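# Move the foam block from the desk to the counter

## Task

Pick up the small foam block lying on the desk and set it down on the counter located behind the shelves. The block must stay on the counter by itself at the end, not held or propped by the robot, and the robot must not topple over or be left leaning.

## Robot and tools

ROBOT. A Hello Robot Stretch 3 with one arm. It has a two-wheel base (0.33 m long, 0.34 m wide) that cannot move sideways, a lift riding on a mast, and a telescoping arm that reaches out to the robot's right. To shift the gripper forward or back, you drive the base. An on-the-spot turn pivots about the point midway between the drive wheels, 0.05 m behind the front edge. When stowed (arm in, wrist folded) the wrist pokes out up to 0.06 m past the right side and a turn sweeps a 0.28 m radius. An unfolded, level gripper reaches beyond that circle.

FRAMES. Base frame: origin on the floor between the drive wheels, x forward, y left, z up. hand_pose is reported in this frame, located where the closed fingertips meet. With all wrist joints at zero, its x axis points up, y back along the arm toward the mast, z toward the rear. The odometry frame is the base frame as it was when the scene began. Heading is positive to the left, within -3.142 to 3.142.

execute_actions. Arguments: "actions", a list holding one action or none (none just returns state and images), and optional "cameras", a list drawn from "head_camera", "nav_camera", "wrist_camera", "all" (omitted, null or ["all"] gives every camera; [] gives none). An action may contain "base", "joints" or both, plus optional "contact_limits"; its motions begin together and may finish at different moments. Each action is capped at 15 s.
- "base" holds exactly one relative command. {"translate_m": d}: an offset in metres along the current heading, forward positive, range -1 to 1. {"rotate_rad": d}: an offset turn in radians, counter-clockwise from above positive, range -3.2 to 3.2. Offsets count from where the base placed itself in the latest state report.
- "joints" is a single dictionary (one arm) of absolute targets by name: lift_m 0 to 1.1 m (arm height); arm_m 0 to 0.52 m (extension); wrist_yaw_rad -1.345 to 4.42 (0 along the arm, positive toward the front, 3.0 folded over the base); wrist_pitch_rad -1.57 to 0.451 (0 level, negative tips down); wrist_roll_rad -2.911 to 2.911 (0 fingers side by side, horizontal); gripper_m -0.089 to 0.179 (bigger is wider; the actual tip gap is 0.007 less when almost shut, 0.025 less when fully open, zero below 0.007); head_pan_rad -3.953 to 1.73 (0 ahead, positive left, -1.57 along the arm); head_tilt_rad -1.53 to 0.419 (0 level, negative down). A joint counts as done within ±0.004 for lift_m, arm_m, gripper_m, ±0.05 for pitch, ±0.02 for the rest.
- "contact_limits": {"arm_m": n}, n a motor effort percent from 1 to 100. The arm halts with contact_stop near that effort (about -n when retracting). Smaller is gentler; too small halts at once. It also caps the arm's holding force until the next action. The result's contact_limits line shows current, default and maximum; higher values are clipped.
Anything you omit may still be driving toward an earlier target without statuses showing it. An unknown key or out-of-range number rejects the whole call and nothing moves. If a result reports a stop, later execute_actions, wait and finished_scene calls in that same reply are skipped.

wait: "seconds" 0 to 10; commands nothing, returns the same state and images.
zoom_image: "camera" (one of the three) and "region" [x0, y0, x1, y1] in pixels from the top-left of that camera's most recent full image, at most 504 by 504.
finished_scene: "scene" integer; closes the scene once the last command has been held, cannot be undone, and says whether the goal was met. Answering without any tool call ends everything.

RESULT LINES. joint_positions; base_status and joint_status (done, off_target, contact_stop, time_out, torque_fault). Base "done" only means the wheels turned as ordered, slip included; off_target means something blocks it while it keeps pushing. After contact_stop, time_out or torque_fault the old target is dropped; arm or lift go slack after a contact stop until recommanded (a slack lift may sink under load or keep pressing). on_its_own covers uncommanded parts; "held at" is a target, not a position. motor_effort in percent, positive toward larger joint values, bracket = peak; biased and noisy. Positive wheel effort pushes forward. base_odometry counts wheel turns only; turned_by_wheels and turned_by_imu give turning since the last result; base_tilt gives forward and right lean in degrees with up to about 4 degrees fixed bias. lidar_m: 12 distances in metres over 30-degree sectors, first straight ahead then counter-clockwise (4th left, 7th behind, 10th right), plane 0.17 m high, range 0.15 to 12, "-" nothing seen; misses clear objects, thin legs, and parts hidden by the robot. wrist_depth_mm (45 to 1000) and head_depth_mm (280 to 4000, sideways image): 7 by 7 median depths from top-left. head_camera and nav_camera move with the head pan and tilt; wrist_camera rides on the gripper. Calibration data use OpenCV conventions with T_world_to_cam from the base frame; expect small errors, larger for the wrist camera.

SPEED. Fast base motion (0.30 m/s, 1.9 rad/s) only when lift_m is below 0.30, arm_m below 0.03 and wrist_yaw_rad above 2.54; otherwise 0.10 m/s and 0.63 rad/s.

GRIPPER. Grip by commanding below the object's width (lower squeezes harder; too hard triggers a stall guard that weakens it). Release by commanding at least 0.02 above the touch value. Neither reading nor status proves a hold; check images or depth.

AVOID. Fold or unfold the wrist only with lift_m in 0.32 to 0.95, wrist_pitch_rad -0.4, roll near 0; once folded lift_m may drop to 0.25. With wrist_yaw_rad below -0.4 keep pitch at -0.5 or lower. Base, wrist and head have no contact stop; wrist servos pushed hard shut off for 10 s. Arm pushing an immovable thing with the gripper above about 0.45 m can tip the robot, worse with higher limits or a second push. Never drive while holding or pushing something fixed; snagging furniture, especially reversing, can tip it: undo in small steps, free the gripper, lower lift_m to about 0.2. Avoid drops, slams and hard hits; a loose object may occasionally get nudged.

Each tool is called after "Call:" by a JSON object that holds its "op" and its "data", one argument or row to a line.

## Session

Call:
{"op": "execute_actions", "data": {
  "actions": []
}}

Scene clock: 0.00 s.
base_odometry: x=+0.000 y=+0.000 heading=+0.000 (m, m, rad; odometry frame)
turned_by_wheels: +0.000 (rad since the last result)
turned_by_imu: +0.000 (rad since the last result)
base_tilt: forward=-0.3 right=-0.4 (deg)
lidar_m: 2.05 2.05 1.13 0.75 0.74 0.95 1.16 1.72 1.86 1.55 1.90 1.57
head_depth_mm: 1767 2476 2507 2496 2510 2538 2181 / 1773 2364 2421 2414 2419 2435 2176 / 1792 2244 2255 2271 2285 2274 2136 / 1814 2137 2139 2137 2152 2178 2132 / 1820 2039 2035 2055 2070 2068 2042 / 1852 1952 1955 1966 1958 1963 1967 / 1840 1870 1886 1890 1906 1904 1904
base_status: not commanded
joint_positions: lift_m=+0.327 arm_m=+0.001 wrist_yaw_rad=+2.905 wrist_pitch_rad=-0.553 wrist_roll_rad=-0.017 gripper_m=+0.037 head_pan_rad=+0.007 head_tilt_rad=+0.006
joint_status: not commanded
motor_effort: left_wheel=+0 right_wheel=+0 lift_m=+34 arm_m=+1 wrist_yaw_rad=+0 wrist_pitch_rad=+7 wrist_roll_rad=+0 gripper_m=+0 head_pan_rad=-1 head_tilt_rad=+1 (%)
hand_pose: x=+0.0269 y=+0.0534 z=+0.3105 quat_wxyz=(+0.271, +0.692, +0.114, +0.659) (m; base frame)
wrist_depth_mm: 542 658 754 - - - - / 590 - 813 - - - - / 648 - 794 806 809 816 835 / 641 626 651 655 663 664 672 / 540 546 - 575 576 560 563 / 479 - - 468 491 486 491 / - - - 432 426 430 431
pictures: head_camera (sideways: a quarter turn clockwise sets it upright), nav_camera (sideways: a quarter turn counterclockwise sets it upright), wrist_camera
camera_calibration (this result's frames):
head_camera: T_world_to_cam=[[0.00217384, -0.0465344, -0.998914, 1.31982], [-0.00286138, 0.998912, -0.0465405, 0.0671013], [0.999994, 0.00295945, 0.00203832, -0.0534978], [0, 0, 0, 1]] pos_world=[0.0508204, -0.00545315, 1.32162]
nav_camera: T_world_to_cam=[[0.0353769, 0.0149676, 0.999262, -1.2583], [0.0150482, -0.999782, 0.0144426, 0.0360729], [0.999261, 0.0145261, -0.0355944, -0.00944931], [0, 0, 0, 1]] pos_world=[0.0534142, 0.055036, 1.25651]
wrist_camera: T_world_to_cam=[[0.981923, -0.18665, 0.0314378, -0.0248631], [-0.0991406, -0.648656, -0.754597, 0.306986], [0.161238, 0.73784, -0.655435, 0.325885], [0, 0, 0, 1]] pos_world=[0.00230358, -0.0459634, 0.446028]
Images, in order (width x height): head_camera 896x504, nav_camera 672x504, wrist_camera 644x364.

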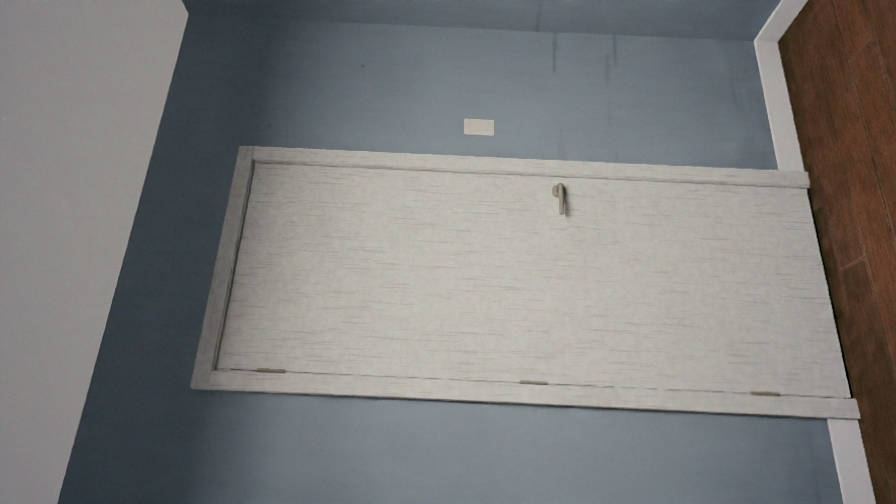

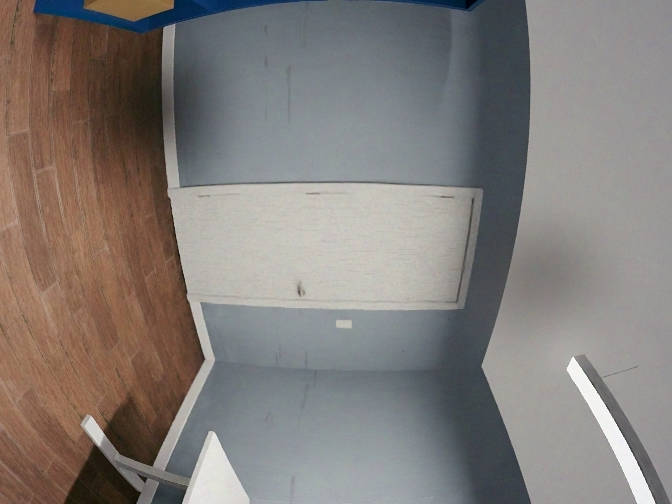

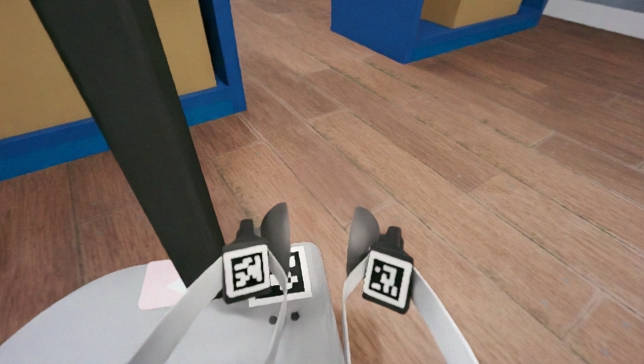

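Nav image: bottom = right of robot. Desk on right, shelves left.

Call:
{"op": "execute_actions", "data": {
  "actions": [
    {"joints":{"head_pan_rad":-1.5,"head_tilt_rad":-0.4}}
  ],
  "cameras": ["head_camera","nav_camera"]
}}

Call:
{"op": "execute_actions", "data": {
  "actions": [
    {"joints":{"head_pan_rad":1.6}}
  ],
  "cameras": ["head_camera","nav_camera"]
}}

Scene clock: 1.40 s.
base_odometry: x=+0.000 y=+0.000 heading=+0.000 (m, m, rad; odometry frame)
turned_by_wheels: +0.000 (rad since the last result)
turned_by_imu: +0.000 (rad since the last result)
base_tilt: forward=-0.2 right=-0.4 (deg)
lidar_m: 2.06 2.05 1.13 0.74 0.74 0.95 1.16 1.73 1.86 1.54 1.90 1.57
head_depth_mm: 1853 1998 2194 2408 2284 1717 1378 / 1780 1924 2096 2285 2276 1712 1366 / 1723 1852 2022 1618 2250 1664 1365 / 1661 1784 1946 1490 2083 1672 1347 / 1614 1728 1865 1380 2132 1676 1345 / 1546 1669 1802 1453 2060 1677 1342 / 1496 1627 1737 1442 2018 1664 1337
base_status: not commanded
joint_positions: lift_m=+0.327 arm_m=+0.001 wrist_yaw_rad=+2.905 wrist_pitch_rad=-0.553 wrist_roll_rad=-0.017 gripper_m=+0.037 head_pan_rad=-1.493 head_tilt_rad=-0.395
joint_status: all done
motor_effort: left_wheel=+1(0) right_wheel=+0(1) lift_m=+34(34) arm_m=+1(1) wrist_yaw_rad=-1(0) wrist_pitch_rad=+7(7) wrist_roll_rad=+0(0) gripper_m=+0(0) head_pan_rad=-4(37) head_tilt_rad=-4(33) (%)
hand_pose: x=+0.0269 y=+0.0534 z=+0.3105 quat_wxyz=(+0.271, +0.692, +0.114, +0.659) (m; base frame)
wrist_depth_mm: 548 664 746 - - - - / 592 - 810 - - - - / 643 - 799 792 806 823 814 / 637 633 657 657 664 662 672 / 543 547 - 568 574 566 565 / 478 - - 464 490 485 494 / - - - 435 426 429 431
pictures: head_camera (sideways: a quarter turn clockwise sets it upright), nav_camera (sideways: a quarter turn counterclockwise sets it upright)
camera_calibration (this result's frames):
head_camera: T_world_to_cam=[[-0.0766635, 0.383335, -0.920422, 1.2176], [0.994744, 0.092249, -0.0444343, 0.0582498], [0.0678748, -0.918991, -0.388392, 0.460383], [0, 0, 0, 1]] pos_world=[0.00415359, -0.0490347, 1.30211]
nav_camera: T_world_to_cam=[[0.0476239, -0.420217, 0.906173, -1.13668], [-0.995798, -0.091015, 0.010128, 0.0478627], [0.0782193, -0.902848, -0.422786, 0.500128], [0, 0, 0, 1]] pos_world=[0.062675, -0.0217558, 1.24099]
Images, in order (width x height): head_camera 896x504, nav_camera 672x504.

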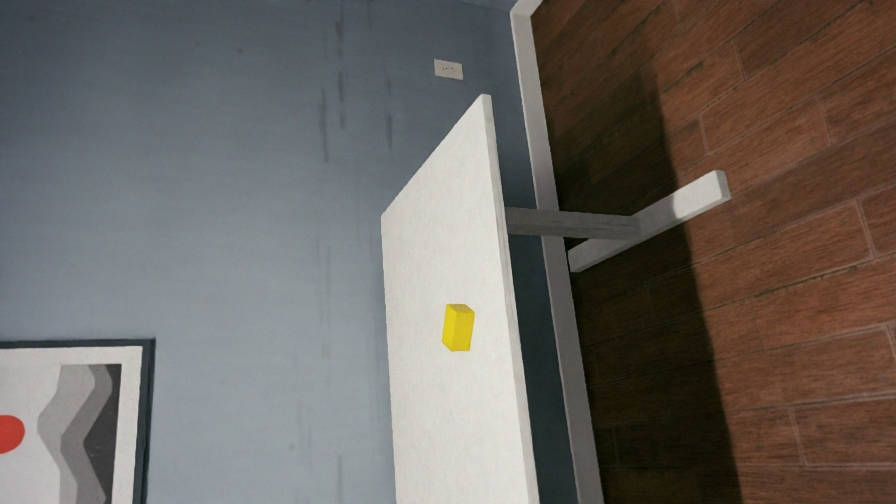

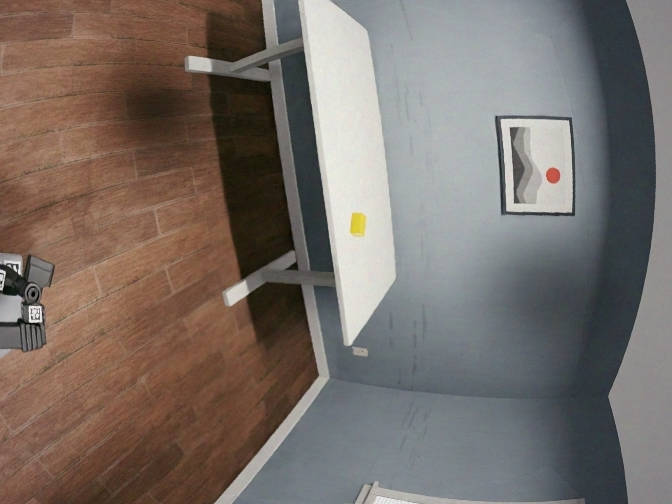

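Scene clock: 3.37 s.
base_odometry: x=+0.000 y=+0.000 heading=+0.000 (m, m, rad; odometry frame)
turned_by_wheels: +0.000 (rad since the last result)
turned_by_imu: +0.000 (rad since the last result)
base_tilt: forward=-0.3 right=-0.5 (deg)
lidar_m: 2.05 2.05 1.13 0.74 0.74 0.95 1.16 1.72 1.86 1.55 1.89 1.57
head_depth_mm: 1136 1175 1208 1244 1295 1340 1338 / 2817 3052 3278 2771 1549 1585 1366 / 2723 2898 3031 2928 2254 1697 1358 / 2588 2795 2474 2637 2225 1673 1355 / 614 681 742 784 892 958 1060 / 675 976 695 739 1241 988 1016 / 696 962 657 705 1224 985 985
base_status: not commanded
joint_positions: lift_m=+0.327 arm_m=+0.001 wrist_yaw_rad=+2.905 wrist_pitch_rad=-0.553 wrist_roll_rad=-0.017 gripper_m=+0.037 head_pan_rad=+1.593 head_tilt_rad=-0.395
joint_status: all done
motor_effort: left_wheel=+0(0) right_wheel=-1(1) lift_m=+34(34) arm_m=+1(1) wrist_yaw_rad=+0(0) wrist_pitch_rad=+7(7) wrist_roll_rad=+0(0) gripper_m=+0(0) head_pan_rad=+2(38) head_tilt_rad=-3(3) (%)
hand_pose: x=+0.0269 y=+0.0534 z=+0.3105 quat_wxyz=(+0.271, +0.692, +0.114, +0.659) (m; base frame)
wrist_depth_mm: 547 662 748 - - - - / 596 - 823 - - - - / 644 - 786 789 811 814 816 / 633 634 649 651 663 668 673 / 542 546 - 573 573 565 568 / 474 - - 469 493 486 493 / - - - 435 428 432 430
pictures: head_camera (sideways: a quarter turn clockwise sets it upright), nav_camera (sideways: a quarter turn counterclockwise sets it upright)
camera_calibration (this result's frames):
head_camera: T_world_to_cam=[[0.0550652, -0.387127, -0.920381, 1.21674], [-0.99835, -0.0363687, -0.0444327, 0.0704056], [-0.016272, 0.921309, -0.388491, 0.461025], [0, 0, 0, 1]] pos_world=[0.010791, 0.0488486, 1.3021]
nav_camera: T_world_to_cam=[[-0.0240046, 0.422322, 0.906128, -1.13618], [0.999333, 0.035074, 0.0101266, 0.0356942], [-0.0275048, 0.905767, -0.422883, 0.5009], [0, 0, 0, 1]] pos_world=[-0.0491668, 0.0248852, 1.24099]
Images, in order (width x height): head_camera 896x504, nav_camera 672x504.

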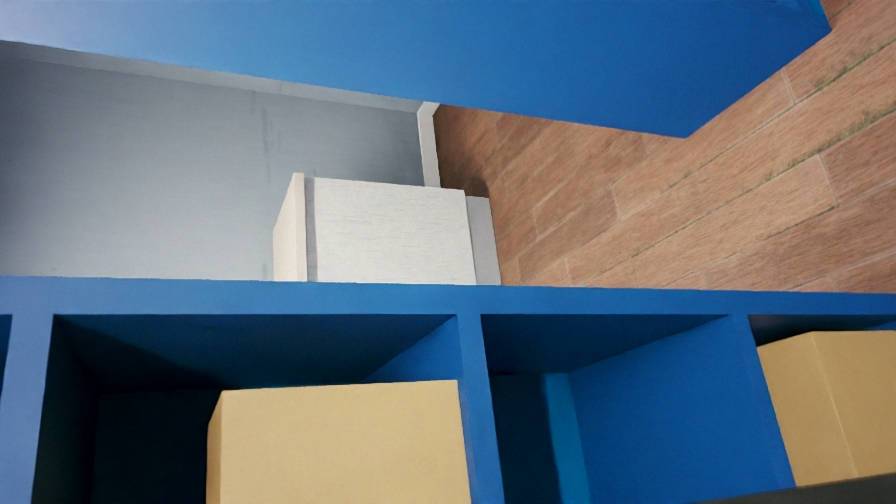

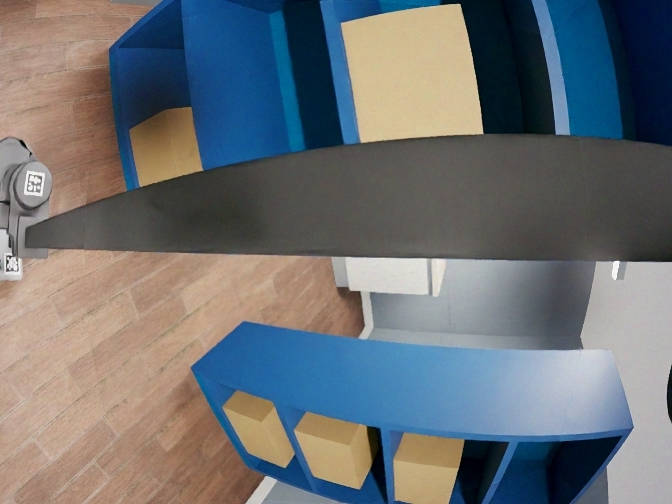

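Call:
{"op": "execute_actions", "data": {
  "actions": [
    {"base":{"rotate_rad":-1.56},"joints":{"lift_m":0.85,"wrist_pitch_rad":-0.4}}
  ],
  "cameras": []
}}

Call:
{"op": "execute_actions", "data": {
  "actions": [
    {"base":{"translate_m":0.73}}
  ],
  "cameras": []
}}

Call:
{"op": "execute_actions", "data": {
  "actions": [
    {"base":{"rotate_rad":2.0},"joints":{"wrist_yaw_rad":0,"gripper_m":0.15,"head_pan_rad":-1.57,"head_tilt_rad":-0.7}}
  ],
  "cameras": []
}}

Call:
{"op": "execute_actions", "data": {
  "actions": [
    {"joints":{"wrist_pitch_rad":-0.6}}
  ]
}}

Scene clock: 9.27 s.
base_odometry: x=+0.000 y=+0.000 heading=-1.560 (m, m, rad; odometry frame)
turned_by_wheels: -1.560 (rad since the last result)
turned_by_imu: -1.542 (rad since the last result)
base_tilt: forward=-0.3 right=-0.5 (deg)
lidar_m: 1.55 1.90 1.58 2.05 1.92 1.13 0.74 0.73 0.95 1.17 1.72 1.86
head_depth_mm: 2060 2230 2472 2712 2288 1710 1365 / 1971 2159 2344 2595 2268 1707 1369 / 1893 2052 2240 2438 2259 1698 1361 / 1815 1956 2126 2336 2223 1680 1361 / 1752 1871 2046 2204 2205 1668 1346 / 1701 1831 1963 2138 2180 1656 1379 / 1647 1770 1891 2043 2131 1644 1393
base_status: done
joint_positions: lift_m=+0.850 arm_m=+0.001 wrist_yaw_rad=+2.905 wrist_pitch_rad=-0.420 wrist_roll_rad=-0.017 gripper_m=+0.037 head_pan_rad=+1.593 head_tilt_rad=-0.395
joint_status: all done
motor_effort: left_wheel=+5(10) right_wheel=-4(6) lift_m=+43(46) arm_m=+1(1) wrist_yaw_rad=+0(0) wrist_pitch_rad=+12(12) wrist_roll_rad=+0(0) gripper_m=+0(0) head_pan_rad=+3(3) head_tilt_rad=-3(3) (%)
hand_pose: x=+0.0313 y=+0.0715 z=+0.8618 quat_wxyz=(+0.228, +0.698, +0.067, +0.675) (m; base frame)
wrist_depth_mm: - - - - - - - / - - - - - - 947 / - - - - - - - / - - - - - - - / - - - - - - - / - - - - - - - / 965 990 - 993 - - -
pictures: none
No camera images: the call's "cameras" was empty. Leave "cameras" out to get every camera's image.

Scene clock: 17.87 s.
base_odometry: x=+0.008 y=-0.730 heading=-1.560 (m, m, rad; odometry frame)
turned_by_wheels: +0.000 (rad since the last result)
turned_by_imu: +0.002 (rad since the last result)
base_tilt: forward=-0.4 right=-0.5 (deg)
lidar_m: 0.81 1.22 1.19 2.01 2.33 1.81 1.42 1.41 1.52 1.45 1.44 1.55
head_depth_mm: 1643 1687 1750 1736 1028 768 1264 / 1934 1984 2067 2054 1017 854 1371 / 2171 2328 2467 2584 1058 1691 1363 / 2094 2263 2424 2639 2136 1689 1355 / 2017 2174 2337 2547 2219 1677 1350 / 1922 2067 2222 2429 2202 1662 1372 / 1852 2001 2148 2301 2160 1653 1399
base_status: done
joint_positions: lift_m=+0.850 arm_m=+0.001 wrist_yaw_rad=+2.905 wrist_pitch_rad=-0.420 wrist_roll_rad=-0.017 gripper_m=+0.037 head_pan_rad=+1.593 head_tilt_rad=-0.395
joint_status: not commanded
motor_effort: left_wheel=+4(13) right_wheel=-3(4) lift_m=+43(43) arm_m=+1(1) wrist_yaw_rad=+0(1) wrist_pitch_rad=+12(12) wrist_roll_rad=+0(1) gripper_m=+0(0) head_pan_rad=+3(3) head_tilt_rad=-3(3) (%)
hand_pose: x=+0.0313 y=+0.0715 z=+0.8618 quat_wxyz=(+0.228, +0.698, +0.067, +0.675) (m; base frame)
wrist_depth_mm: - - - - - - 911 / - - - 951 897 922 879 / - - - - 651 611 634 / - - - - - 491 450 / - - - - - - 395 / - - - - - - - / 978 970 - 995 - - -
pictures: none
No camera images: the call's "cameras" was empty. Leave "cameras" out to get every camera's image.

Scene clock: 21.97 s.
base_odometry: x=+0.008 y=-0.730 heading=+0.440 (m, m, rad; odometry frame)
turned_by_wheels: +2.000 (rad since the last result)
turned_by_imu: +1.974 (rad since the last result)
base_tilt: forward=-0.3 right=-0.5 (deg)
lidar_m: 2.31 2.01 1.45 1.41 1.97 1.48 1.44 1.51 0.82 1.22 1.24 1.19
head_depth_mm: 990 1118 1200 900 721 1397 - / 996 1127 1187 896 738 - - / 1003 1135 1184 892 735 - - / 1016 1144 1176 884 733 - 1152 / 1019 1152 1162 884 727 1331 1151 / 1026 1157 1156 874 706 1328 1150 / 1036 1172 1140 869 721 1326 1143
base_status: done
joint_positions: lift_m=+0.850 arm_m=+0.001 wrist_yaw_rad=+0.001 wrist_pitch_rad=-0.420 wrist_roll_rad=-0.017 gripper_m=+0.150 head_pan_rad=-1.563 head_tilt_rad=-0.691
joint_status: all done
motor_effort: left_wheel=-4(9) right_wheel=+2(7) lift_m=+43(43) arm_m=+1(1) wrist_yaw_rad=-2(1) wrist_pitch_rad=+12(12) wrist_roll_rad=+0(0) gripper_m=+0(90) head_pan_rad=-3(37) head_tilt_rad=-5(32) (%)
hand_pose: x=-0.0212 y=-0.3704 z=+0.8618 quat_wxyz=(+0.698, +0.150, -0.685, -0.146) (m; base frame)
wrist_depth_mm: 924 909 898 871 861 835 811 / 815 840 843 863 903 900 897 / 564 581 584 598 619 631 964 / 438 441 445 416 465 464 471 / 355 374 363 368 373 391 381 / 317 - 305 308 310 - 316 / 974 993 972 968 919 625 280
pictures: none
No camera images: the call's "cameras" was empty. Leave "cameras" out to get every camera's image.

Scene clock: 22.83 s.
base_odometry: x=+0.008 y=-0.730 heading=+0.440 (m, m, rad; odometry frame)
turned_by_wheels: +0.000 (rad since the last result)
turned_by_imu: +0.000 (rad since the last result)
base_tilt: forward=-0.2 right=-0.5 (deg)
lidar_m: 2.32 2.01 1.45 1.41 1.98 1.48 1.44 1.51 0.82 1.22 1.24 1.19
head_depth_mm: 992 1119 1199 900 720 1391 - / 999 1121 1185 895 717 - - / 1006 1136 1181 892 715 - - / 1012 1143 1176 881 731 - 1143 / 1022 1151 1165 878 709 1303 1152 / 1026 1162 1157 876 707 1328 1150 / 1035 1167 1147 871 722 1326 1143
base_status: not commanded
joint_positions: lift_m=+0.850 arm_m=+0.001 wrist_yaw_rad=+0.001 wrist_pitch_rad=-0.610 wrist_roll_rad=-0.017 gripper_m=+0.150 head_pan_rad=-1.563 head_tilt_rad=-0.691
joint_status: all done
motor_effort: left_wheel=-4(4) right_wheel=+2(3) lift_m=+43(43) arm_m=+1(1) wrist_yaw_rad=-2(2) wrist_pitch_rad=+6(11) wrist_roll_rad=+1(0) gripper_m=+0(0) head_pan_rad=-4(4) head_tilt_rad=-6(5) (%)
hand_pose: x=-0.0213 y=-0.3425 z=+0.8218 quat_wxyz=(+0.680, +0.215, -0.668, -0.210) (m; base frame)
wrist_depth_mm: 634 629 644 657 667 673 848 / 480 486 494 492 502 510 545 / 390 393 398 385 404 407 412 / 327 331 333 335 338 342 345 / - 312 311 306 300 300 294 / 986 - - - - - - / 890 904 893 905 876 894 922
pictures: head_camera (sideways: a quarter turn clockwise sets it upright), nav_camera (sideways: a quarter turn counterclockwise sets it upright), wrist_camera
camera_calibration (this result's frames):
head_camera: T_world_to_cam=[[-0.051523, 0.639774, -0.766834, 1.01717], [0.99867, 0.0345439, -0.0382798, 0.0501973], [0.00199905, -0.767787, -0.640703, 0.789065], [0, 0, 0, 1]] pos_world=[0.000699657, -0.0466568, 1.28748]
nav_camera: T_world_to_cam=[[0.0199219, -0.668857, 0.743124, -0.923917], [-0.999712, -0.0232721, 0.00585429, 0.0534536], [0.0133784, -0.743027, -0.669128, 0.821022], [0, 0, 0, 1]] pos_world=[0.0608605, -0.00668334, 1.23564]
wrist_camera: T_world_to_cam=[[-0.998247, -0.0518152, 0.0285979, -0.0611179], [-0.0566316, 0.695933, -0.71587, 0.860822], [0.0171908, -0.716235, -0.697648, 0.494508], [0, 0, 0, 1]] pos_world=[-0.020762, -0.248057, 0.962977]
Images, in order (width x height): head_camera 896x504, nav_camera 672x504, wrist_camera 644x364.

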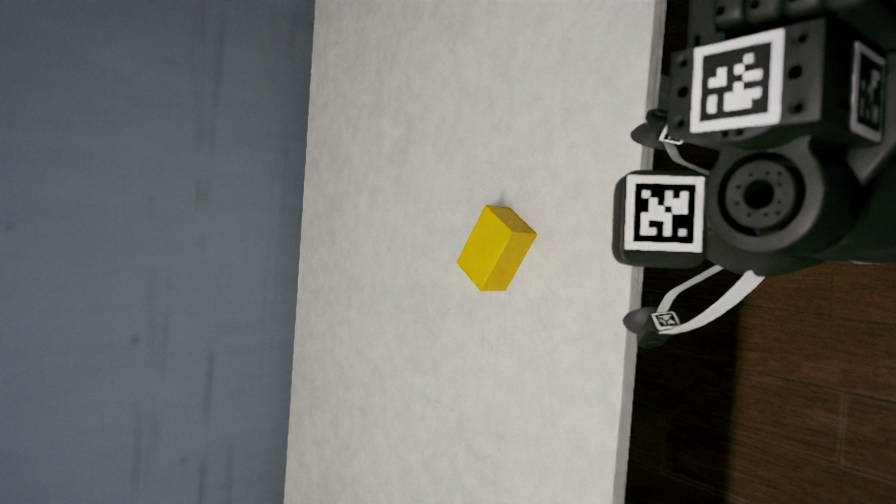

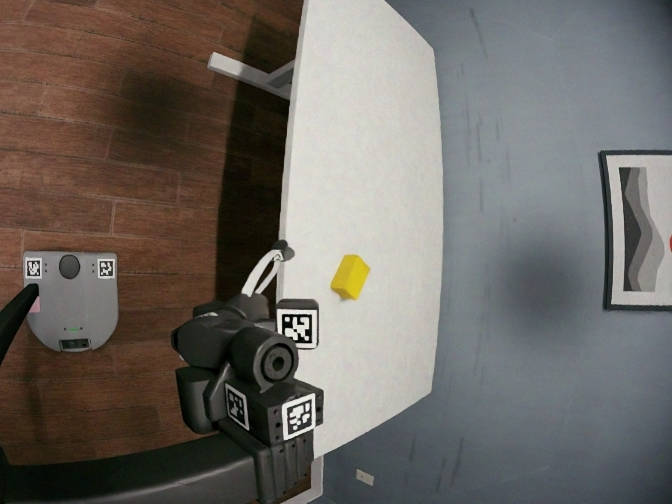

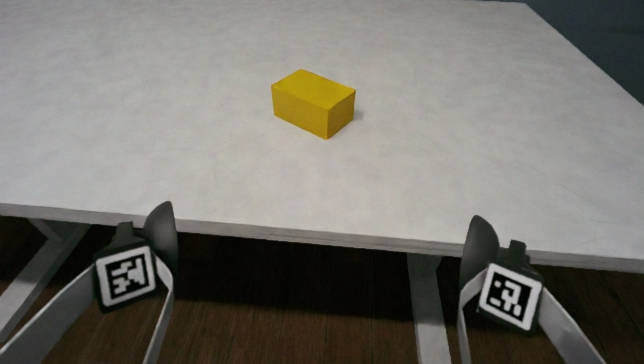

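Call:
{"op": "execute_actions", "data": {
  "actions": [
    {"base":{"translate_m":-0.125},"joints":{"wrist_yaw_rad":0.85}}
  ],
  "cameras": []
}}

Call:
{"op": "execute_actions", "data": {
  "actions": [
    {"joints":{"arm_m":0.32}}
  ]
}}

Scene clock: 25.37 s.
base_odometry: x=-0.105 y=-0.783 heading=+0.440 (m, m, rad; odometry frame)
turned_by_wheels: +0.000 (rad since the last result)
turned_by_imu: -0.001 (rad since the last result)
base_tilt: forward=-0.2 right=-0.4 (deg)
lidar_m: 2.44 1.92 1.45 1.41 1.48 1.35 1.31 1.38 0.78 0.78 1.27 1.28
head_depth_mm: 988 1111 1222 900 722 653 - / 996 1120 1192 894 717 650 - / 1003 1127 1181 892 715 1346 - / 1007 1137 1172 885 712 1359 - / 1018 1146 1166 880 707 - 1099 / 1025 1153 1159 875 705 1362 1145 / 1029 1173 1145 871 702 1328 1121
base_status: done
joint_positions: lift_m=+0.850 arm_m=+0.001 wrist_yaw_rad=+0.848 wrist_pitch_rad=-0.610 wrist_roll_rad=-0.017 gripper_m=+0.150 head_pan_rad=-1.563 head_tilt_rad=-0.691
joint_status: all done
motor_effort: left_wheel=-4(11) right_wheel=+2(3) lift_m=+43(43) arm_m=+0(1) wrist_yaw_rad=+3(6) wrist_pitch_rad=+6(6) wrist_roll_rad=+1(0) gripper_m=+0(0) head_pan_rad=-6(3) head_tilt_rad=-5(5) (%)
hand_pose: x=+0.1256 y=-0.2762 z=+0.8217 quat_wxyz=(+0.707, +0.470, -0.521, +0.088) (m; base frame)
wrist_depth_mm: - - 685 662 666 678 687 / - - - 497 501 508 512 / - - - 432 403 377 396 / - - - - 347 341 341 / - - - - - 303 295 / - - - - - - 258 / 894 892 889 885 894 897 234
pictures: none
No camera images: the call's "cameras" was empty. Leave "cameras" out to get every camera's image.

Scene clock: 28.93 s.
base_odometry: x=-0.105 y=-0.783 heading=+0.440 (m, m, rad; odometry frame)
turned_by_wheels: +0.000 (rad since the last result)
turned_by_imu: -0.001 (rad since the last result)
base_tilt: forward=-0.2 right=-0.5 (deg)
lidar_m: 2.44 1.91 1.46 1.41 1.48 1.35 1.31 1.37 0.78 0.77 1.28 1.28
head_depth_mm: 986 1108 1223 953 - - 1165 / 998 1123 1226 864 696 1313 1162 / 1002 1128 1237 831 712 1287 1149 / 1007 1141 1227 803 710 1319 1156 / 1016 1145 1182 877 709 1337 1153 / 1025 1154 1155 892 705 1336 1152 / 1035 1160 1149 869 703 1329 1140
base_status: not commanded
joint_positions: lift_m=+0.850 arm_m=+0.320 wrist_yaw_rad=+0.849 wrist_pitch_rad=-0.611 wrist_roll_rad=-0.017 gripper_m=+0.150 head_pan_rad=-1.563 head_tilt_rad=-0.691
joint_status: all done
motor_effort: left_wheel=-4(4) right_wheel=+2(2) lift_m=+43(43) arm_m=+3(4) wrist_yaw_rad=+2(2) wrist_pitch_rad=+6(6) wrist_roll_rad=+0(1) gripper_m=+0(0) head_pan_rad=-4(3) head_tilt_rad=-5(5) (%)
hand_pose: x=+0.1257 y=-0.5944 z=+0.8217 quat_wxyz=(+0.707, +0.471, -0.521, +0.088) (m; base frame)
wrist_depth_mm: 620 632 641 645 659 604 508 / 481 483 487 497 498 500 503 / 401 390 392 400 402 403 407 / 338 328 332 332 335 339 341 / 289 291 286 234 289 300 293 / 601 - 251 205 253 - 257 / 221 222 223 187 225 224 228
pictures: head_camera (sideways: a quarter turn clockwise sets it upright), nav_camera (sideways: a quarter turn counterclockwise sets it upright), wrist_camera
camera_calibration (this result's frames):
head_camera: T_world_to_cam=[[-0.0514349, 0.63986, -0.766769, 1.01708], [0.998675, 0.0344092, -0.038277, 0.0501937], [0.00189201, -0.767721, -0.640781, 0.789169], [0, 0, 0, 1]] pos_world=[0.000693172, -0.0466545, 1.28747]
nav_camera: T_world_to_cam=[[0.0198297, -0.668936, 0.743055, -0.923827], [-0.999715, -0.023134, 0.0058527, 0.0534557], [0.0132748, -0.74296, -0.669204, 0.821122], [0, 0, 0, 1]] pos_world=[0.0608595, -0.00668413, 1.23564]
wrist_camera: T_world_to_cam=[[-0.621811, -0.782646, 0.0285631, -0.409149], [-0.559561, 0.418462, -0.715389, 0.942246], [0.547943, -0.46082, -0.698143, 0.39698], [0, 0, 0, 1]] pos_world=[0.0553076, -0.531577, 0.962907]
Images, in order (width x height): head_camera 896x504, nav_camera 672x504, wrist_camera 644x364.

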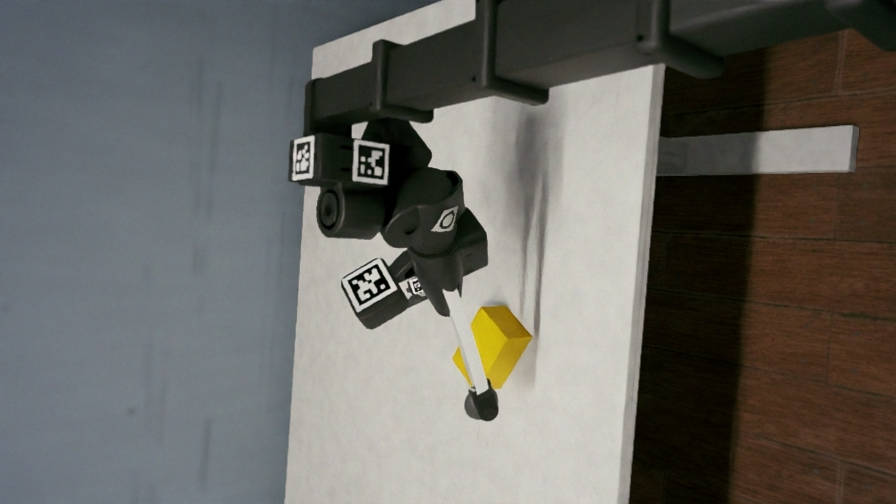

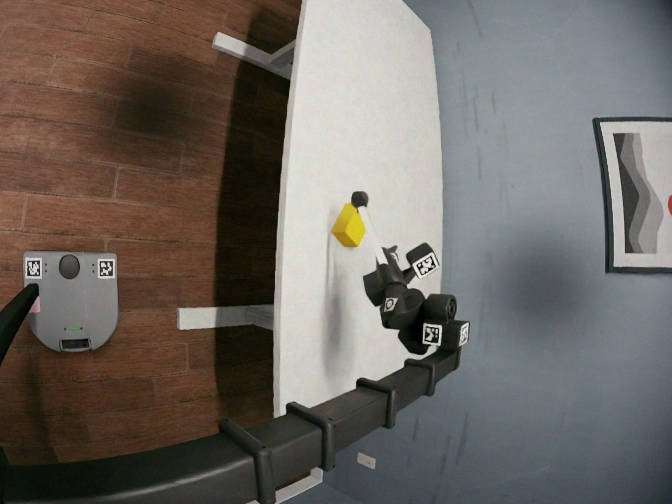

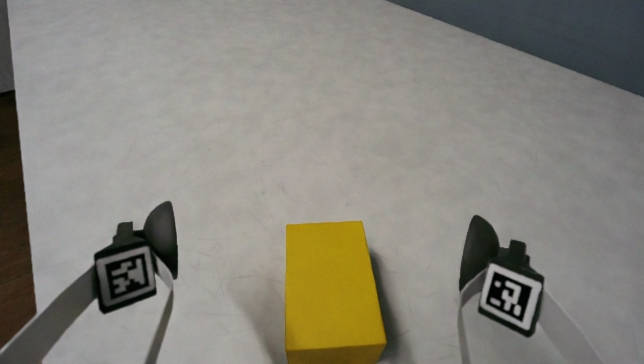

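Call:
{"op": "execute_actions", "data": {
  "actions": [
    {"base":{"translate_m":0.02},"joints":{"arm_m":0.335,"lift_m":0.80}}
  ],
  "cameras": []
}}

Call:
{"op": "execute_actions", "data": {
  "actions": [
    {"joints":{"lift_m":0.775}}
  ],
  "cameras": ["wrist_camera"]
}}

Scene clock: 31.07 s.
base_odometry: x=-0.087 y=-0.775 heading=+0.440 (m, m, rad; odometry frame)
turned_by_wheels: +0.000 (rad since the last result)
turned_by_imu: -0.001 (rad since the last result)
base_tilt: forward=-0.2 right=-0.4 (deg)
lidar_m: 2.42 2.09 1.45 1.41 1.49 1.37 1.33 1.40 0.78 0.84 1.28 1.26
head_depth_mm: 990 1109 1199 900 742 - - / 996 1118 1201 864 707 1324 1156 / 1000 1130 1220 807 713 1314 1154 / 1009 1134 1173 - 711 1343 1153 / 1015 1150 1162 879 707 1333 1146 / 1025 1155 1156 877 706 1336 1146 / 1032 1166 1155 870 721 1326 1142
base_status: done
joint_positions: lift_m=+0.800 arm_m=+0.335 wrist_yaw_rad=+0.849 wrist_pitch_rad=-0.611 wrist_roll_rad=-0.017 gripper_m=+0.150 head_pan_rad=-1.563 head_tilt_rad=-0.691
joint_status: all done
motor_effort: left_wheel=-4(8) right_wheel=+2(6) lift_m=+25(38) arm_m=+2(2) wrist_yaw_rad=+1(2) wrist_pitch_rad=+7(6) wrist_roll_rad=+0(1) gripper_m=+0(0) head_pan_rad=-3(2) head_tilt_rad=-5(5) (%)
hand_pose: x=+0.1257 y=-0.6094 z=+0.7723 quat_wxyz=(+0.707, +0.471, -0.521, +0.088) (m; base frame)
wrist_depth_mm: 495 504 512 513 521 530 485 / 380 381 386 390 396 401 402 / 310 310 313 316 318 319 324 / 260 262 262 264 266 268 270 / 224 231 226 174 228 238 233 / 202 - 199 153 196 - 203 / 172 176 177 136 172 177 181
pictures: none
No camera images: the call's "cameras" was empty. Leave "cameras" out to get every camera's image.

Scene clock: 32.07 s.
base_odometry: x=-0.087 y=-0.775 heading=+0.440 (m, m, rad; odometry frame)
turned_by_wheels: +0.000 (rad since the last result)
turned_by_imu: +0.000 (rad since the last result)
base_tilt: forward=-0.1 right=-0.5 (deg)
lidar_m: 2.42 2.08 1.45 1.41 1.49 1.37 1.33 1.40 0.78 0.84 1.28 1.26
head_depth_mm: 992 1111 1202 900 741 - - / 995 1126 1193 - 716 1305 1134 / 1003 1130 1180 - 715 1307 1151 / 1009 1138 1173 - 707 1346 1152 / 1019 1150 1166 908 706 1335 1152 / 1023 1157 1157 874 706 1327 1144 / 1030 1166 1145 868 720 1326 1146
base_status: not commanded
joint_positions: lift_m=+0.775 arm_m=+0.335 wrist_yaw_rad=+0.849 wrist_pitch_rad=-0.611 wrist_roll_rad=-0.017 gripper_m=+0.150 head_pan_rad=-1.563 head_tilt_rad=-0.691
joint_status: all done
motor_effort: left_wheel=-4(4) right_wheel=+2(2) lift_m=+25(25) arm_m=+3(3) wrist_yaw_rad=+1(1) wrist_pitch_rad=+6(7) wrist_roll_rad=+0(0) gripper_m=+0(0) head_pan_rad=-3(3) head_tilt_rad=-6(5) (%)
hand_pose: x=+0.1257 y=-0.6094 z=+0.7473 quat_wxyz=(+0.707, +0.471, -0.521, +0.088) (m; base frame)
wrist_depth_mm: 426 436 440 442 455 458 459 / 331 333 338 339 343 348 352 / 268 270 273 275 277 279 281 / 225 227 228 167 232 234 234 / 195 201 197 144 194 206 202 / 175 - 173 127 134 - 176 / 149 153 153 113 116 155 157
pictures: wrist_camera
camera_calibration (this result's frames):
wrist_camera: T_world_to_cam=[[-0.621801, -0.782655, 0.0285385, -0.418752], [-0.559823, 0.418693, -0.715049, 0.895174], [0.547687, -0.460595, -0.698492, 0.338625], [0, 0, 0, 1]] pos_world=[0.0552982, -0.546573, 0.88857]
Images, in order (width x height): wrist_camera 644x364.

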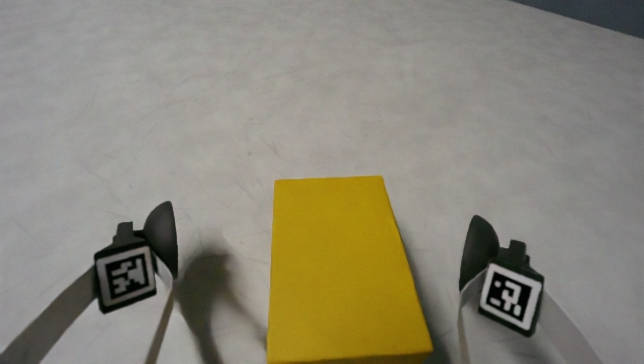

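Call:
{"op": "execute_actions", "data": {
  "actions": [
    {"joints":{"gripper_m":0.03}}
  ],
  "cameras": []
}}

Call:
{"op": "execute_actions", "data": {
  "actions": [
    {"joints":{"lift_m":0.92,"wrist_pitch_rad":-0.4}}
  ],
  "cameras": []
}}

Call:
{"op": "execute_actions", "data": {
  "actions": [
    {"joints":{"arm_m":0.0,"head_pan_rad":0.6,"head_tilt_rad":-0.5}}
  ],
  "cameras": []
}}

Call:
{"op": "execute_actions", "data": {
  "actions": [
    {"joints":{"wrist_yaw_rad":3.0},"base":{"rotate_rad":0.7}}
  ]
}}

Scene clock: 33.90 s.
base_odometry: x=-0.087 y=-0.775 heading=+0.440 (m, m, rad; odometry frame)
turned_by_wheels: +0.000 (rad since the last result)
turned_by_imu: +0.000 (rad since the last result)
base_tilt: forward=-0.3 right=-0.6 (deg)
lidar_m: 2.42 2.09 1.45 1.41 1.48 1.37 1.33 1.39 0.78 0.84 1.28 1.27
head_depth_mm: 988 1111 1202 898 740 - - / 994 1116 1188 - 716 1306 1137 / 998 1125 1188 - 714 1317 1152 / 1007 1139 1174 - 711 1340 1151 / 1019 1145 1166 911 707 1336 1153 / 1020 1156 1156 878 704 1326 1147 / 1034 1165 1151 868 720 1327 1143
base_status: not commanded
joint_positions: lift_m=+0.775 arm_m=+0.335 wrist_yaw_rad=+0.849 wrist_pitch_rad=-0.611 wrist_roll_rad=-0.017 gripper_m=+0.031 head_pan_rad=-1.563 head_tilt_rad=-0.691
joint_status: all done
motor_effort: left_wheel=-4(4) right_wheel=+2(2) lift_m=+25(24) arm_m=+3(3) wrist_yaw_rad=+1(1) wrist_pitch_rad=+7(6) wrist_roll_rad=+0(0) gripper_m=-18(96) head_pan_rad=-5(5) head_tilt_rad=-5(5) (%)
hand_pose: x=+0.1257 y=-0.6094 z=+0.7473 quat_wxyz=(+0.707, +0.471, -0.521, +0.088) (m; base frame)
wrist_depth_mm: 428 435 440 449 451 458 465 / 330 333 339 339 344 347 350 / 267 269 272 277 277 279 282 / 226 228 228 166 232 234 235 / 195 196 194 143 200 200 202 / 171 174 148 126 132 176 177 / 153 154 149 113 152 156 157
pictures: none
No camera images: the call's "cameras" was empty. Leave "cameras" out to get every camera's image.

Scene clock: 36.07 s.
base_odometry: x=-0.087 y=-0.775 heading=+0.440 (m, m, rad; odometry frame)
turned_by_wheels: +0.000 (rad since the last result)
turned_by_imu: +0.000 (rad since the last result)
base_tilt: forward=-0.2 right=-0.4 (deg)
lidar_m: 2.42 2.09 1.45 1.41 1.49 1.37 1.33 1.39 0.78 0.84 1.28 1.26
head_depth_mm: 988 1108 - - 719 1325 1168 / 995 1089 1090 895 716 1310 1149 / 1001 1107 - 889 713 1312 1161 / 1005 1134 - 869 709 1339 1158 / 1016 1142 1165 877 708 1334 1150 / 1022 1154 1206 872 703 1332 1150 / 1031 1167 1146 870 720 1333 1144
base_status: not commanded
joint_positions: lift_m=+0.920 arm_m=+0.335 wrist_yaw_rad=+0.849 wrist_pitch_rad=-0.424 wrist_roll_rad=-0.017 gripper_m=+0.031 head_pan_rad=-1.563 head_tilt_rad=-0.691
joint_status: all done
motor_effort: left_wheel=-4(4) right_wheel=+3(3) lift_m=+43(44) arm_m=+3(2) wrist_yaw_rad=+1(2) wrist_pitch_rad=+14(16) wrist_roll_rad=+0(0) gripper_m=-18(17) head_pan_rad=-2(2) head_tilt_rad=-5(5) (%)
hand_pose: x=+0.1464 y=-0.6275 z=+0.9309 quat_wxyz=(+0.696, +0.419, -0.562, +0.152) (m; base frame)
wrist_depth_mm: - - - - 743 589 486 / - - - 986 791 617 506 / 798 726 738 743 764 639 529 / 608 558 561 165 580 587 542 / 483 450 447 143 466 472 478 / 403 383 245 126 130 394 399 / 344 327 317 114 328 338 342
pictures: none
No camera images: the call's "cameras" was empty. Leave "cameras" out to get every camera's image.

Scene clock: 39.73 s.
base_odometry: x=-0.087 y=-0.775 heading=+0.440 (m, m, rad; odometry frame)
turned_by_wheels: +0.000 (rad since the last result)
turned_by_imu: -0.001 (rad since the last result)
base_tilt: forward=-0.1 right=-0.5 (deg)
lidar_m: 2.42 2.09 1.45 1.41 1.48 1.37 1.33 1.39 0.78 0.84 1.28 1.27
head_depth_mm: 2096 2230 2400 2539 1955 1549 1272 / 2221 2381 2596 2673 1953 1534 1273 / 2311 2541 2803 2621 1937 1521 1264 / 2185 2191 2484 2500 1922 1512 1257 / 2211 1910 2093 2331 1913 1516 1252 / 1581 1732 1934 2140 1887 1506 1247 / 1655 1877 2182 2354 1884 1493 1241
base_status: not commanded
joint_positions: lift_m=+0.920 arm_m=+0.002 wrist_yaw_rad=+0.850 wrist_pitch_rad=-0.424 wrist_roll_rad=-0.017 gripper_m=+0.031 head_pan_rad=+0.593 head_tilt_rad=-0.507
joint_status: all done
joint sent to its limit — the command would take arm_m past its lower limit, so that joint was sent only as far as its limit.
motor_effort: left_wheel=-4(4) right_wheel=+2(2) lift_m=+43(43) arm_m=-1(1) wrist_yaw_rad=-1(2) wrist_pitch_rad=+14(14) wrist_roll_rad=+1(0) gripper_m=-18(17) head_pan_rad=+3(38) head_tilt_rad=+4(24) (%)
hand_pose: x=+0.1465 y=-0.2942 z=+0.9309 quat_wxyz=(+0.696, +0.419, -0.562, +0.153) (m; base frame)
wrist_depth_mm: - - - - - 880 721 / - - - - - 934 755 / - - 789 743 757 779 737 / - - - 165 577 587 590 / - - - 143 469 476 480 / - - - 126 130 396 398 / - - - 113 339 341 342
pictures: none
No camera images: the call's "cameras" was empty. Leave "cameras" out to get every camera's image.

Scene clock: 41.83 s.
base_odometry: x=-0.087 y=-0.775 heading=+1.140 (m, m, rad; odometry frame)
turned_by_wheels: +0.700 (rad since the last result)
turned_by_imu: +0.691 (rad since the last result)
base_tilt: forward=-0.1 right=-0.5 (deg)
lidar_m: 1.88 1.42 1.41 1.59 1.34 1.33 1.46 0.78 1.22 1.27 2.25 2.42
head_depth_mm: 3256 3581 3851 2252 1957 1540 1269 / 1272 2959 3187 2675 1951 1540 1267 / 1448 1345 1728 1737 1829 1534 1265 / 1546 1300 1893 1726 1795 1523 1258 / 1511 1272 1840 1721 1779 1513 1251 / 1491 1577 1796 1789 1781 1506 1251 / 1467 1550 1729 1586 1724 1498 1243
base_status: done
joint_positions: lift_m=+0.920 arm_m=+0.002 wrist_yaw_rad=+2.998 wrist_pitch_rad=-0.424 wrist_roll_rad=-0.017 gripper_m=+0.031 head_pan_rad=+0.593 head_tilt_rad=-0.507
joint_status: all done
motor_effort: left_wheel=-4(11) right_wheel=+2(5) lift_m=+44(43) arm_m=-1(1) wrist_yaw_rad=+3(2) wrist_pitch_rad=+14(14) wrist_roll_rad=+0(0) gripper_m=-17(17) head_pan_rad=+3(3) head_tilt_rad=+4(4) (%)
hand_pose: x=+0.0108 y=+0.0748 z=+0.9309 quat_wxyz=(+0.198, +0.694, +0.101, +0.685) (m; base frame)
wrist_depth_mm: 988 - - - - - - / - - - - - - - / - - - - - - - / - - - 165 - - - / - - 142 143 - - - / - - 128 126 130 - - / - - 118 113 - - -
pictures: head_camera (sideways: a quarter turn clockwise sets it upright), nav_camera (sideways: a quarter turn counterclockwise sets it upright), wrist_camera
camera_calibration (this result's frames):
head_camera: T_world_to_cam=[[-0.37947, -0.3118, -0.871082, 1.15508], [-0.574178, 0.817625, -0.042536, 0.0653425], [0.725481, 0.484015, -0.489293, 0.587669], [0, 0, 0, 1]] pos_world=[0.0494946, 0.0222887, 1.29649]
nav_camera: T_world_to_cam=[[0.424364, 0.303672, 0.853052, -1.06969], [0.570439, -0.821295, 0.0085934, 0.0403079], [0.703217, 0.482967, -0.521755, 0.625093], [0, 0, 0, 1]] pos_world=[-0.00863116, 0.0560403, 1.2383]
wrist_camera: T_world_to_cam=[[0.994385, -0.0989825, 0.0374243, -0.0367681], [-0.0238351, -0.55407, -0.832129, 0.851704], [0.103102, 0.826565, -0.553318, 0.618275], [0, 0, 0, 1]] pos_world=[-0.00688309, -0.04278, 1.05221]
Images, in order (width x height): head_camera 896x504, nav_camera 672x504, wrist_camera 644x364.

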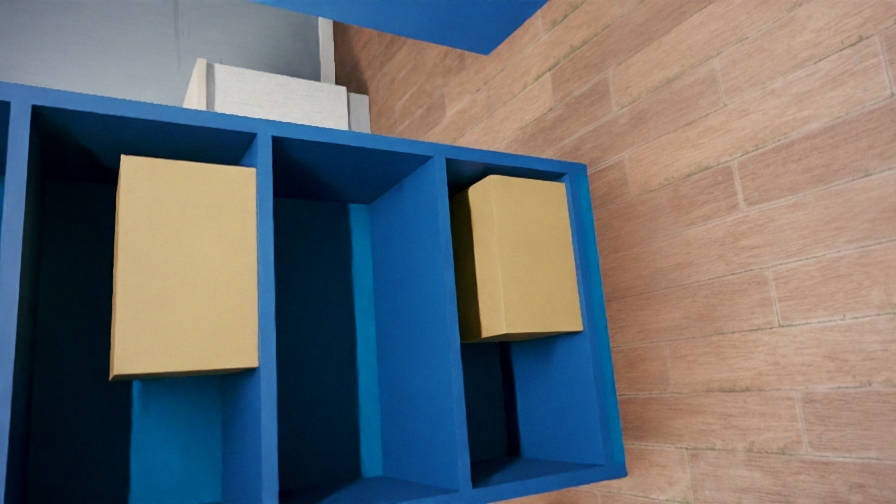

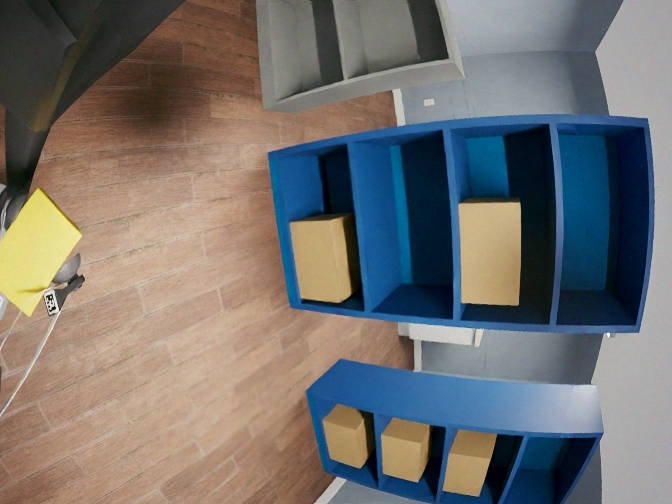

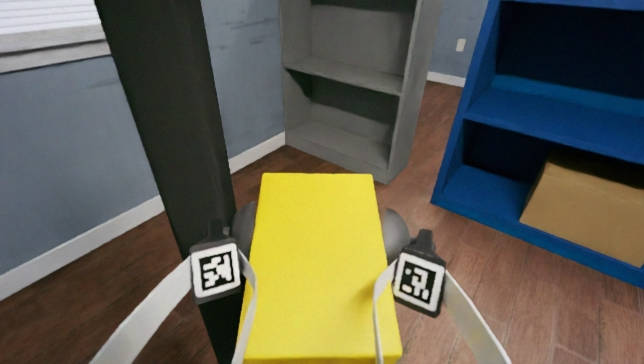

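Call:
{"op": "execute_actions", "data": {
  "actions": [
    {"base":{"rotate_rad":-0.043},"joints":{"lift_m":0.29,"head_pan_rad":0.87,"head_tilt_rad":-0.6}}
  ],
  "cameras": []
}}

Call:
{"op": "execute_actions", "data": {
  "actions": [
    {"base":{"translate_m":1.0}}
  ],
  "cameras": []
}}

Call:
{"op": "execute_actions", "data": {
  "actions": [
    {"base":{"translate_m":0.24}}
  ],
  "cameras": []
}}

Call:
{"op": "execute_actions", "data": {
  "actions": [
    {"base":{"rotate_rad":0.88},"joints":{"head_pan_rad":0}}
  ],
  "cameras": ["head_camera","nav_camera"]
}}

Scene clock: 48.70 s.
base_odometry: x=-0.087 y=-0.775 heading=+1.097 (m, m, rad; odometry frame)
turned_by_wheels: -0.043 (rad since the last result)
turned_by_imu: -0.044 (rad since the last result)
base_tilt: forward=-0.2 right=-0.6 (deg)
lidar_m: 1.88 1.42 1.41 1.64 1.34 1.33 1.47 0.78 1.22 1.27 2.10 2.42
head_depth_mm: 1207 1278 1685 1671 1781 1447 1214 / 1205 1285 1841 1699 1762 1441 1212 / 1206 1281 1833 1707 1768 1434 1204 / 1514 1614 1813 2058 1753 1424 1198 / 1501 1487 1765 1889 1740 1416 1198 / 1251 3203 3011 2236 1743 1415 1194 / 2954 1512 1550 1833 1728 1412 1189
base_status: done
joint_positions: lift_m=+0.290 arm_m=+0.002 wrist_yaw_rad=+2.998 wrist_pitch_rad=-0.424 wrist_roll_rad=-0.017 gripper_m=+0.031 head_pan_rad=+0.863 head_tilt_rad=-0.592
joint_status: all done
motor_effort: left_wheel=+2(4) right_wheel=-2(3) lift_m=+25(39) arm_m=-1(1) wrist_yaw_rad=+2(3) wrist_pitch_rad=+14(14) wrist_roll_rad=+1(0) gripper_m=-17(17) head_pan_rad=+3(19) head_tilt_rad=-4(17) (%)
hand_pose: x=+0.0107 y=+0.0749 z=+0.3017 quat_wxyz=(+0.197, +0.694, +0.101, +0.685) (m; base frame)
wrist_depth_mm: - - - - - - - / - - - - - - - / 911 907 947 936 968 985 - / 702 703 732 165 728 750 755 / 570 577 142 143 597 601 614 / 485 504 126 126 130 501 509 / - - 113 113 419 434 437
pictures: none
No camera images: the call's "cameras" was empty. Leave "cameras" out to get every camera's image.

Scene clock: 53.80 s.
base_odometry: x=+0.370 y=+0.115 heading=+1.097 (m, m, rad; odometry frame)
turned_by_wheels: +0.000 (rad since the last result)
turned_by_imu: +0.004 (rad since the last result)
base_tilt: forward=-0.3 right=-0.3 (deg)
lidar_m: 1.08 0.90 0.76 0.85 1.51 2.10 1.72 1.70 1.43 2.01 1.68 1.67
head_depth_mm: 2410 2197 2408 1341 1313 1295 1213 / 2405 2199 2397 2300 1770 1438 1210 / 2418 2197 2402 2296 1761 1426 1207 / 2413 2172 2393 2275 1744 1436 1203 / 2329 1067 1130 1205 1295 1347 1193 / 616 684 775 1272 1089 1226 1200 / 744 708 761 1316 1085 1224 1192
base_status: done
joint_positions: lift_m=+0.290 arm_m=+0.002 wrist_yaw_rad=+2.999 wrist_pitch_rad=-0.424 wrist_roll_rad=-0.017 gripper_m=+0.031 head_pan_rad=+0.863 head_tilt_rad=-0.593
joint_status: not commanded
motor_effort: left_wheel=+1(14) right_wheel=-2(2) lift_m=+26(25) arm_m=-1(1) wrist_yaw_rad=+2(2) wrist_pitch_rad=+14(14) wrist_roll_rad=+1(0) gripper_m=-17(18) head_pan_rad=+2(5) head_tilt_rad=-5(5) (%)
hand_pose: x=+0.0106 y=+0.0749 z=+0.3017 quat_wxyz=(+0.197, +0.694, +0.101, +0.685) (m; base frame)
wrist_depth_mm: - - - 872 745 - - / - - - 958 812 - - / 903 922 938 934 863 990 - / 701 702 716 165 748 744 763 / 573 572 142 143 599 597 608 / 480 502 126 127 130 507 508 / - - 112 113 422 436 435
pictures: none
No camera images: the call's "cameras" was empty. Leave "cameras" out to get every camera's image.

Scene clock: 56.20 s.
base_odometry: x=+0.479 y=+0.329 heading=+1.097 (m, m, rad; odometry frame)
turned_by_wheels: +0.000 (rad since the last result)
turned_by_imu: +0.001 (rad since the last result)
base_tilt: forward=-0.3 right=-0.5 (deg)
lidar_m: 0.84 0.67 0.73 0.67 1.39 2.29 1.93 2.03 1.56 1.80 1.50 1.48
head_depth_mm: 2232 871 850 833 822 938 1169 / 2295 2050 2183 2037 1197 1165 1158 / 2302 2066 2232 2283 1770 1431 1211 / 2311 2065 2242 2267 1743 1425 1204 / 2299 2062 2228 2264 1743 1423 1201 / 2312 2063 2242 2157 1577 1352 1196 / 2215 884 902 920 942 1013 1139
base_status: done
joint_positions: lift_m=+0.290 arm_m=+0.002 wrist_yaw_rad=+2.999 wrist_pitch_rad=-0.424 wrist_roll_rad=-0.017 gripper_m=+0.031 head_pan_rad=+0.863 head_tilt_rad=-0.593
joint_status: not commanded
motor_effort: left_wheel=+1(15) right_wheel=-1(4) lift_m=+25(25) arm_m=-1(1) wrist_yaw_rad=+1(2) wrist_pitch_rad=+14(15) wrist_roll_rad=+0(0) gripper_m=-17(17) head_pan_rad=+3(3) head_tilt_rad=-4(4) (%)
hand_pose: x=+0.0106 y=+0.0749 z=+0.3017 quat_wxyz=(+0.197, +0.694, +0.101, +0.685) (m; base frame)
wrist_depth_mm: - - 854 717 865 - - / - - 919 770 - - - / 909 919 931 838 916 980 - / 700 710 715 165 747 746 754 / 568 577 142 143 599 601 614 / 483 504 126 126 130 503 512 / - - 112 113 420 434 434
pictures: none
No camera images: the call's "cameras" was empty. Leave "cameras" out to get every camera's image.

Scene clock: 58.00 s.
base_odometry: x=+0.479 y=+0.329 heading=+1.977 (m, m, rad; odometry frame)
turned_by_wheels: +0.880 (rad since the last result)
turned_by_imu: +0.867 (rad since the last result)
base_tilt: forward=-0.3 right=-0.5 (deg)
lidar_m: 2.17 0.67 0.88 2.28 2.37 1.93 1.56 2.09 1.53 1.48 0.87 0.67
head_depth_mm: 2264 1955 924 897 872 963 1163 / 2274 2033 2207 2220 1308 1259 1159 / 2293 2049 2220 2287 1764 1434 1204 / 2299 2058 2232 2275 1762 1419 1199 / 2325 2059 2260 2265 1757 1423 1200 / 2309 2070 2210 2005 1313 1339 1176 / 791 811 831 852 880 996 1141
base_status: done
joint_positions: lift_m=+0.290 arm_m=+0.002 wrist_yaw_rad=+2.999 wrist_pitch_rad=-0.424 wrist_roll_rad=-0.017 gripper_m=+0.031 head_pan_rad=+0.007 head_tilt_rad=-0.593
joint_status: all done
motor_effort: left_wheel=-4(14) right_wheel=+3(9) lift_m=+25(25) arm_m=-1(1) wrist_yaw_rad=+2(1) wrist_pitch_rad=+14(13) wrist_roll_rad=+0(1) gripper_m=-17(17) head_pan_rad=-3(39) head_tilt_rad=-4(4) (%)
hand_pose: x=+0.0106 y=+0.0749 z=+0.3017 quat_wxyz=(+0.197, +0.694, +0.101, +0.685) (m; base frame)
wrist_depth_mm: - - - - - - 653 / - - - - - - 628 / 904 924 947 948 977 879 634 / 701 703 721 165 745 747 616 / 567 575 142 143 604 602 590 / 483 503 126 126 130 504 500 / - - 113 113 419 432 436
pictures: head_camera (sideways: a quarter turn clockwise sets it upright), nav_camera (sideways: a quarter turn counterclockwise sets it upright)
camera_calibration (this result's frames):
head_camera: T_world_to_cam=[[-0.561628, -0.0505793, -0.825842, 1.0972], [-0.0300687, 0.998718, -0.0407185, 0.0596525], [0.826843, 0.00196332, -0.562429, 0.682208], [0, 0, 0, 1]] pos_world=[0.0539347, -0.00541981, 1.29224]
nav_camera: T_world_to_cam=[[0.592876, 0.0189764, 0.80507, -1.00816], [0.022026, -0.99973, 0.00734419, 0.0452805], [0.804992, 0.0133783, -0.593134, 0.717338], [0, 0, 0, 1]] pos_world=[0.0192636, 0.0548027, 1.23678]
Images, in order (width x height): head_camera 896x504, nav_camera 672x504.

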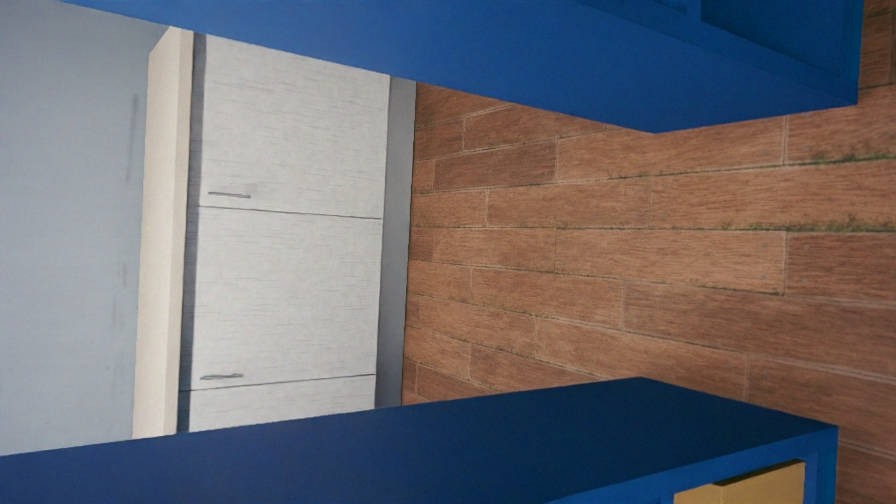

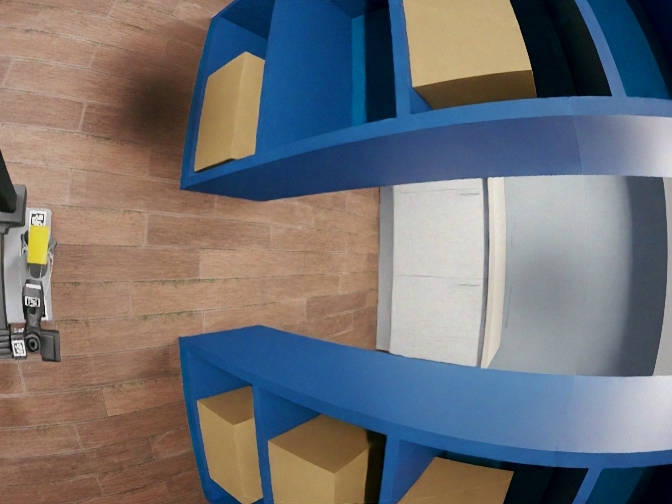

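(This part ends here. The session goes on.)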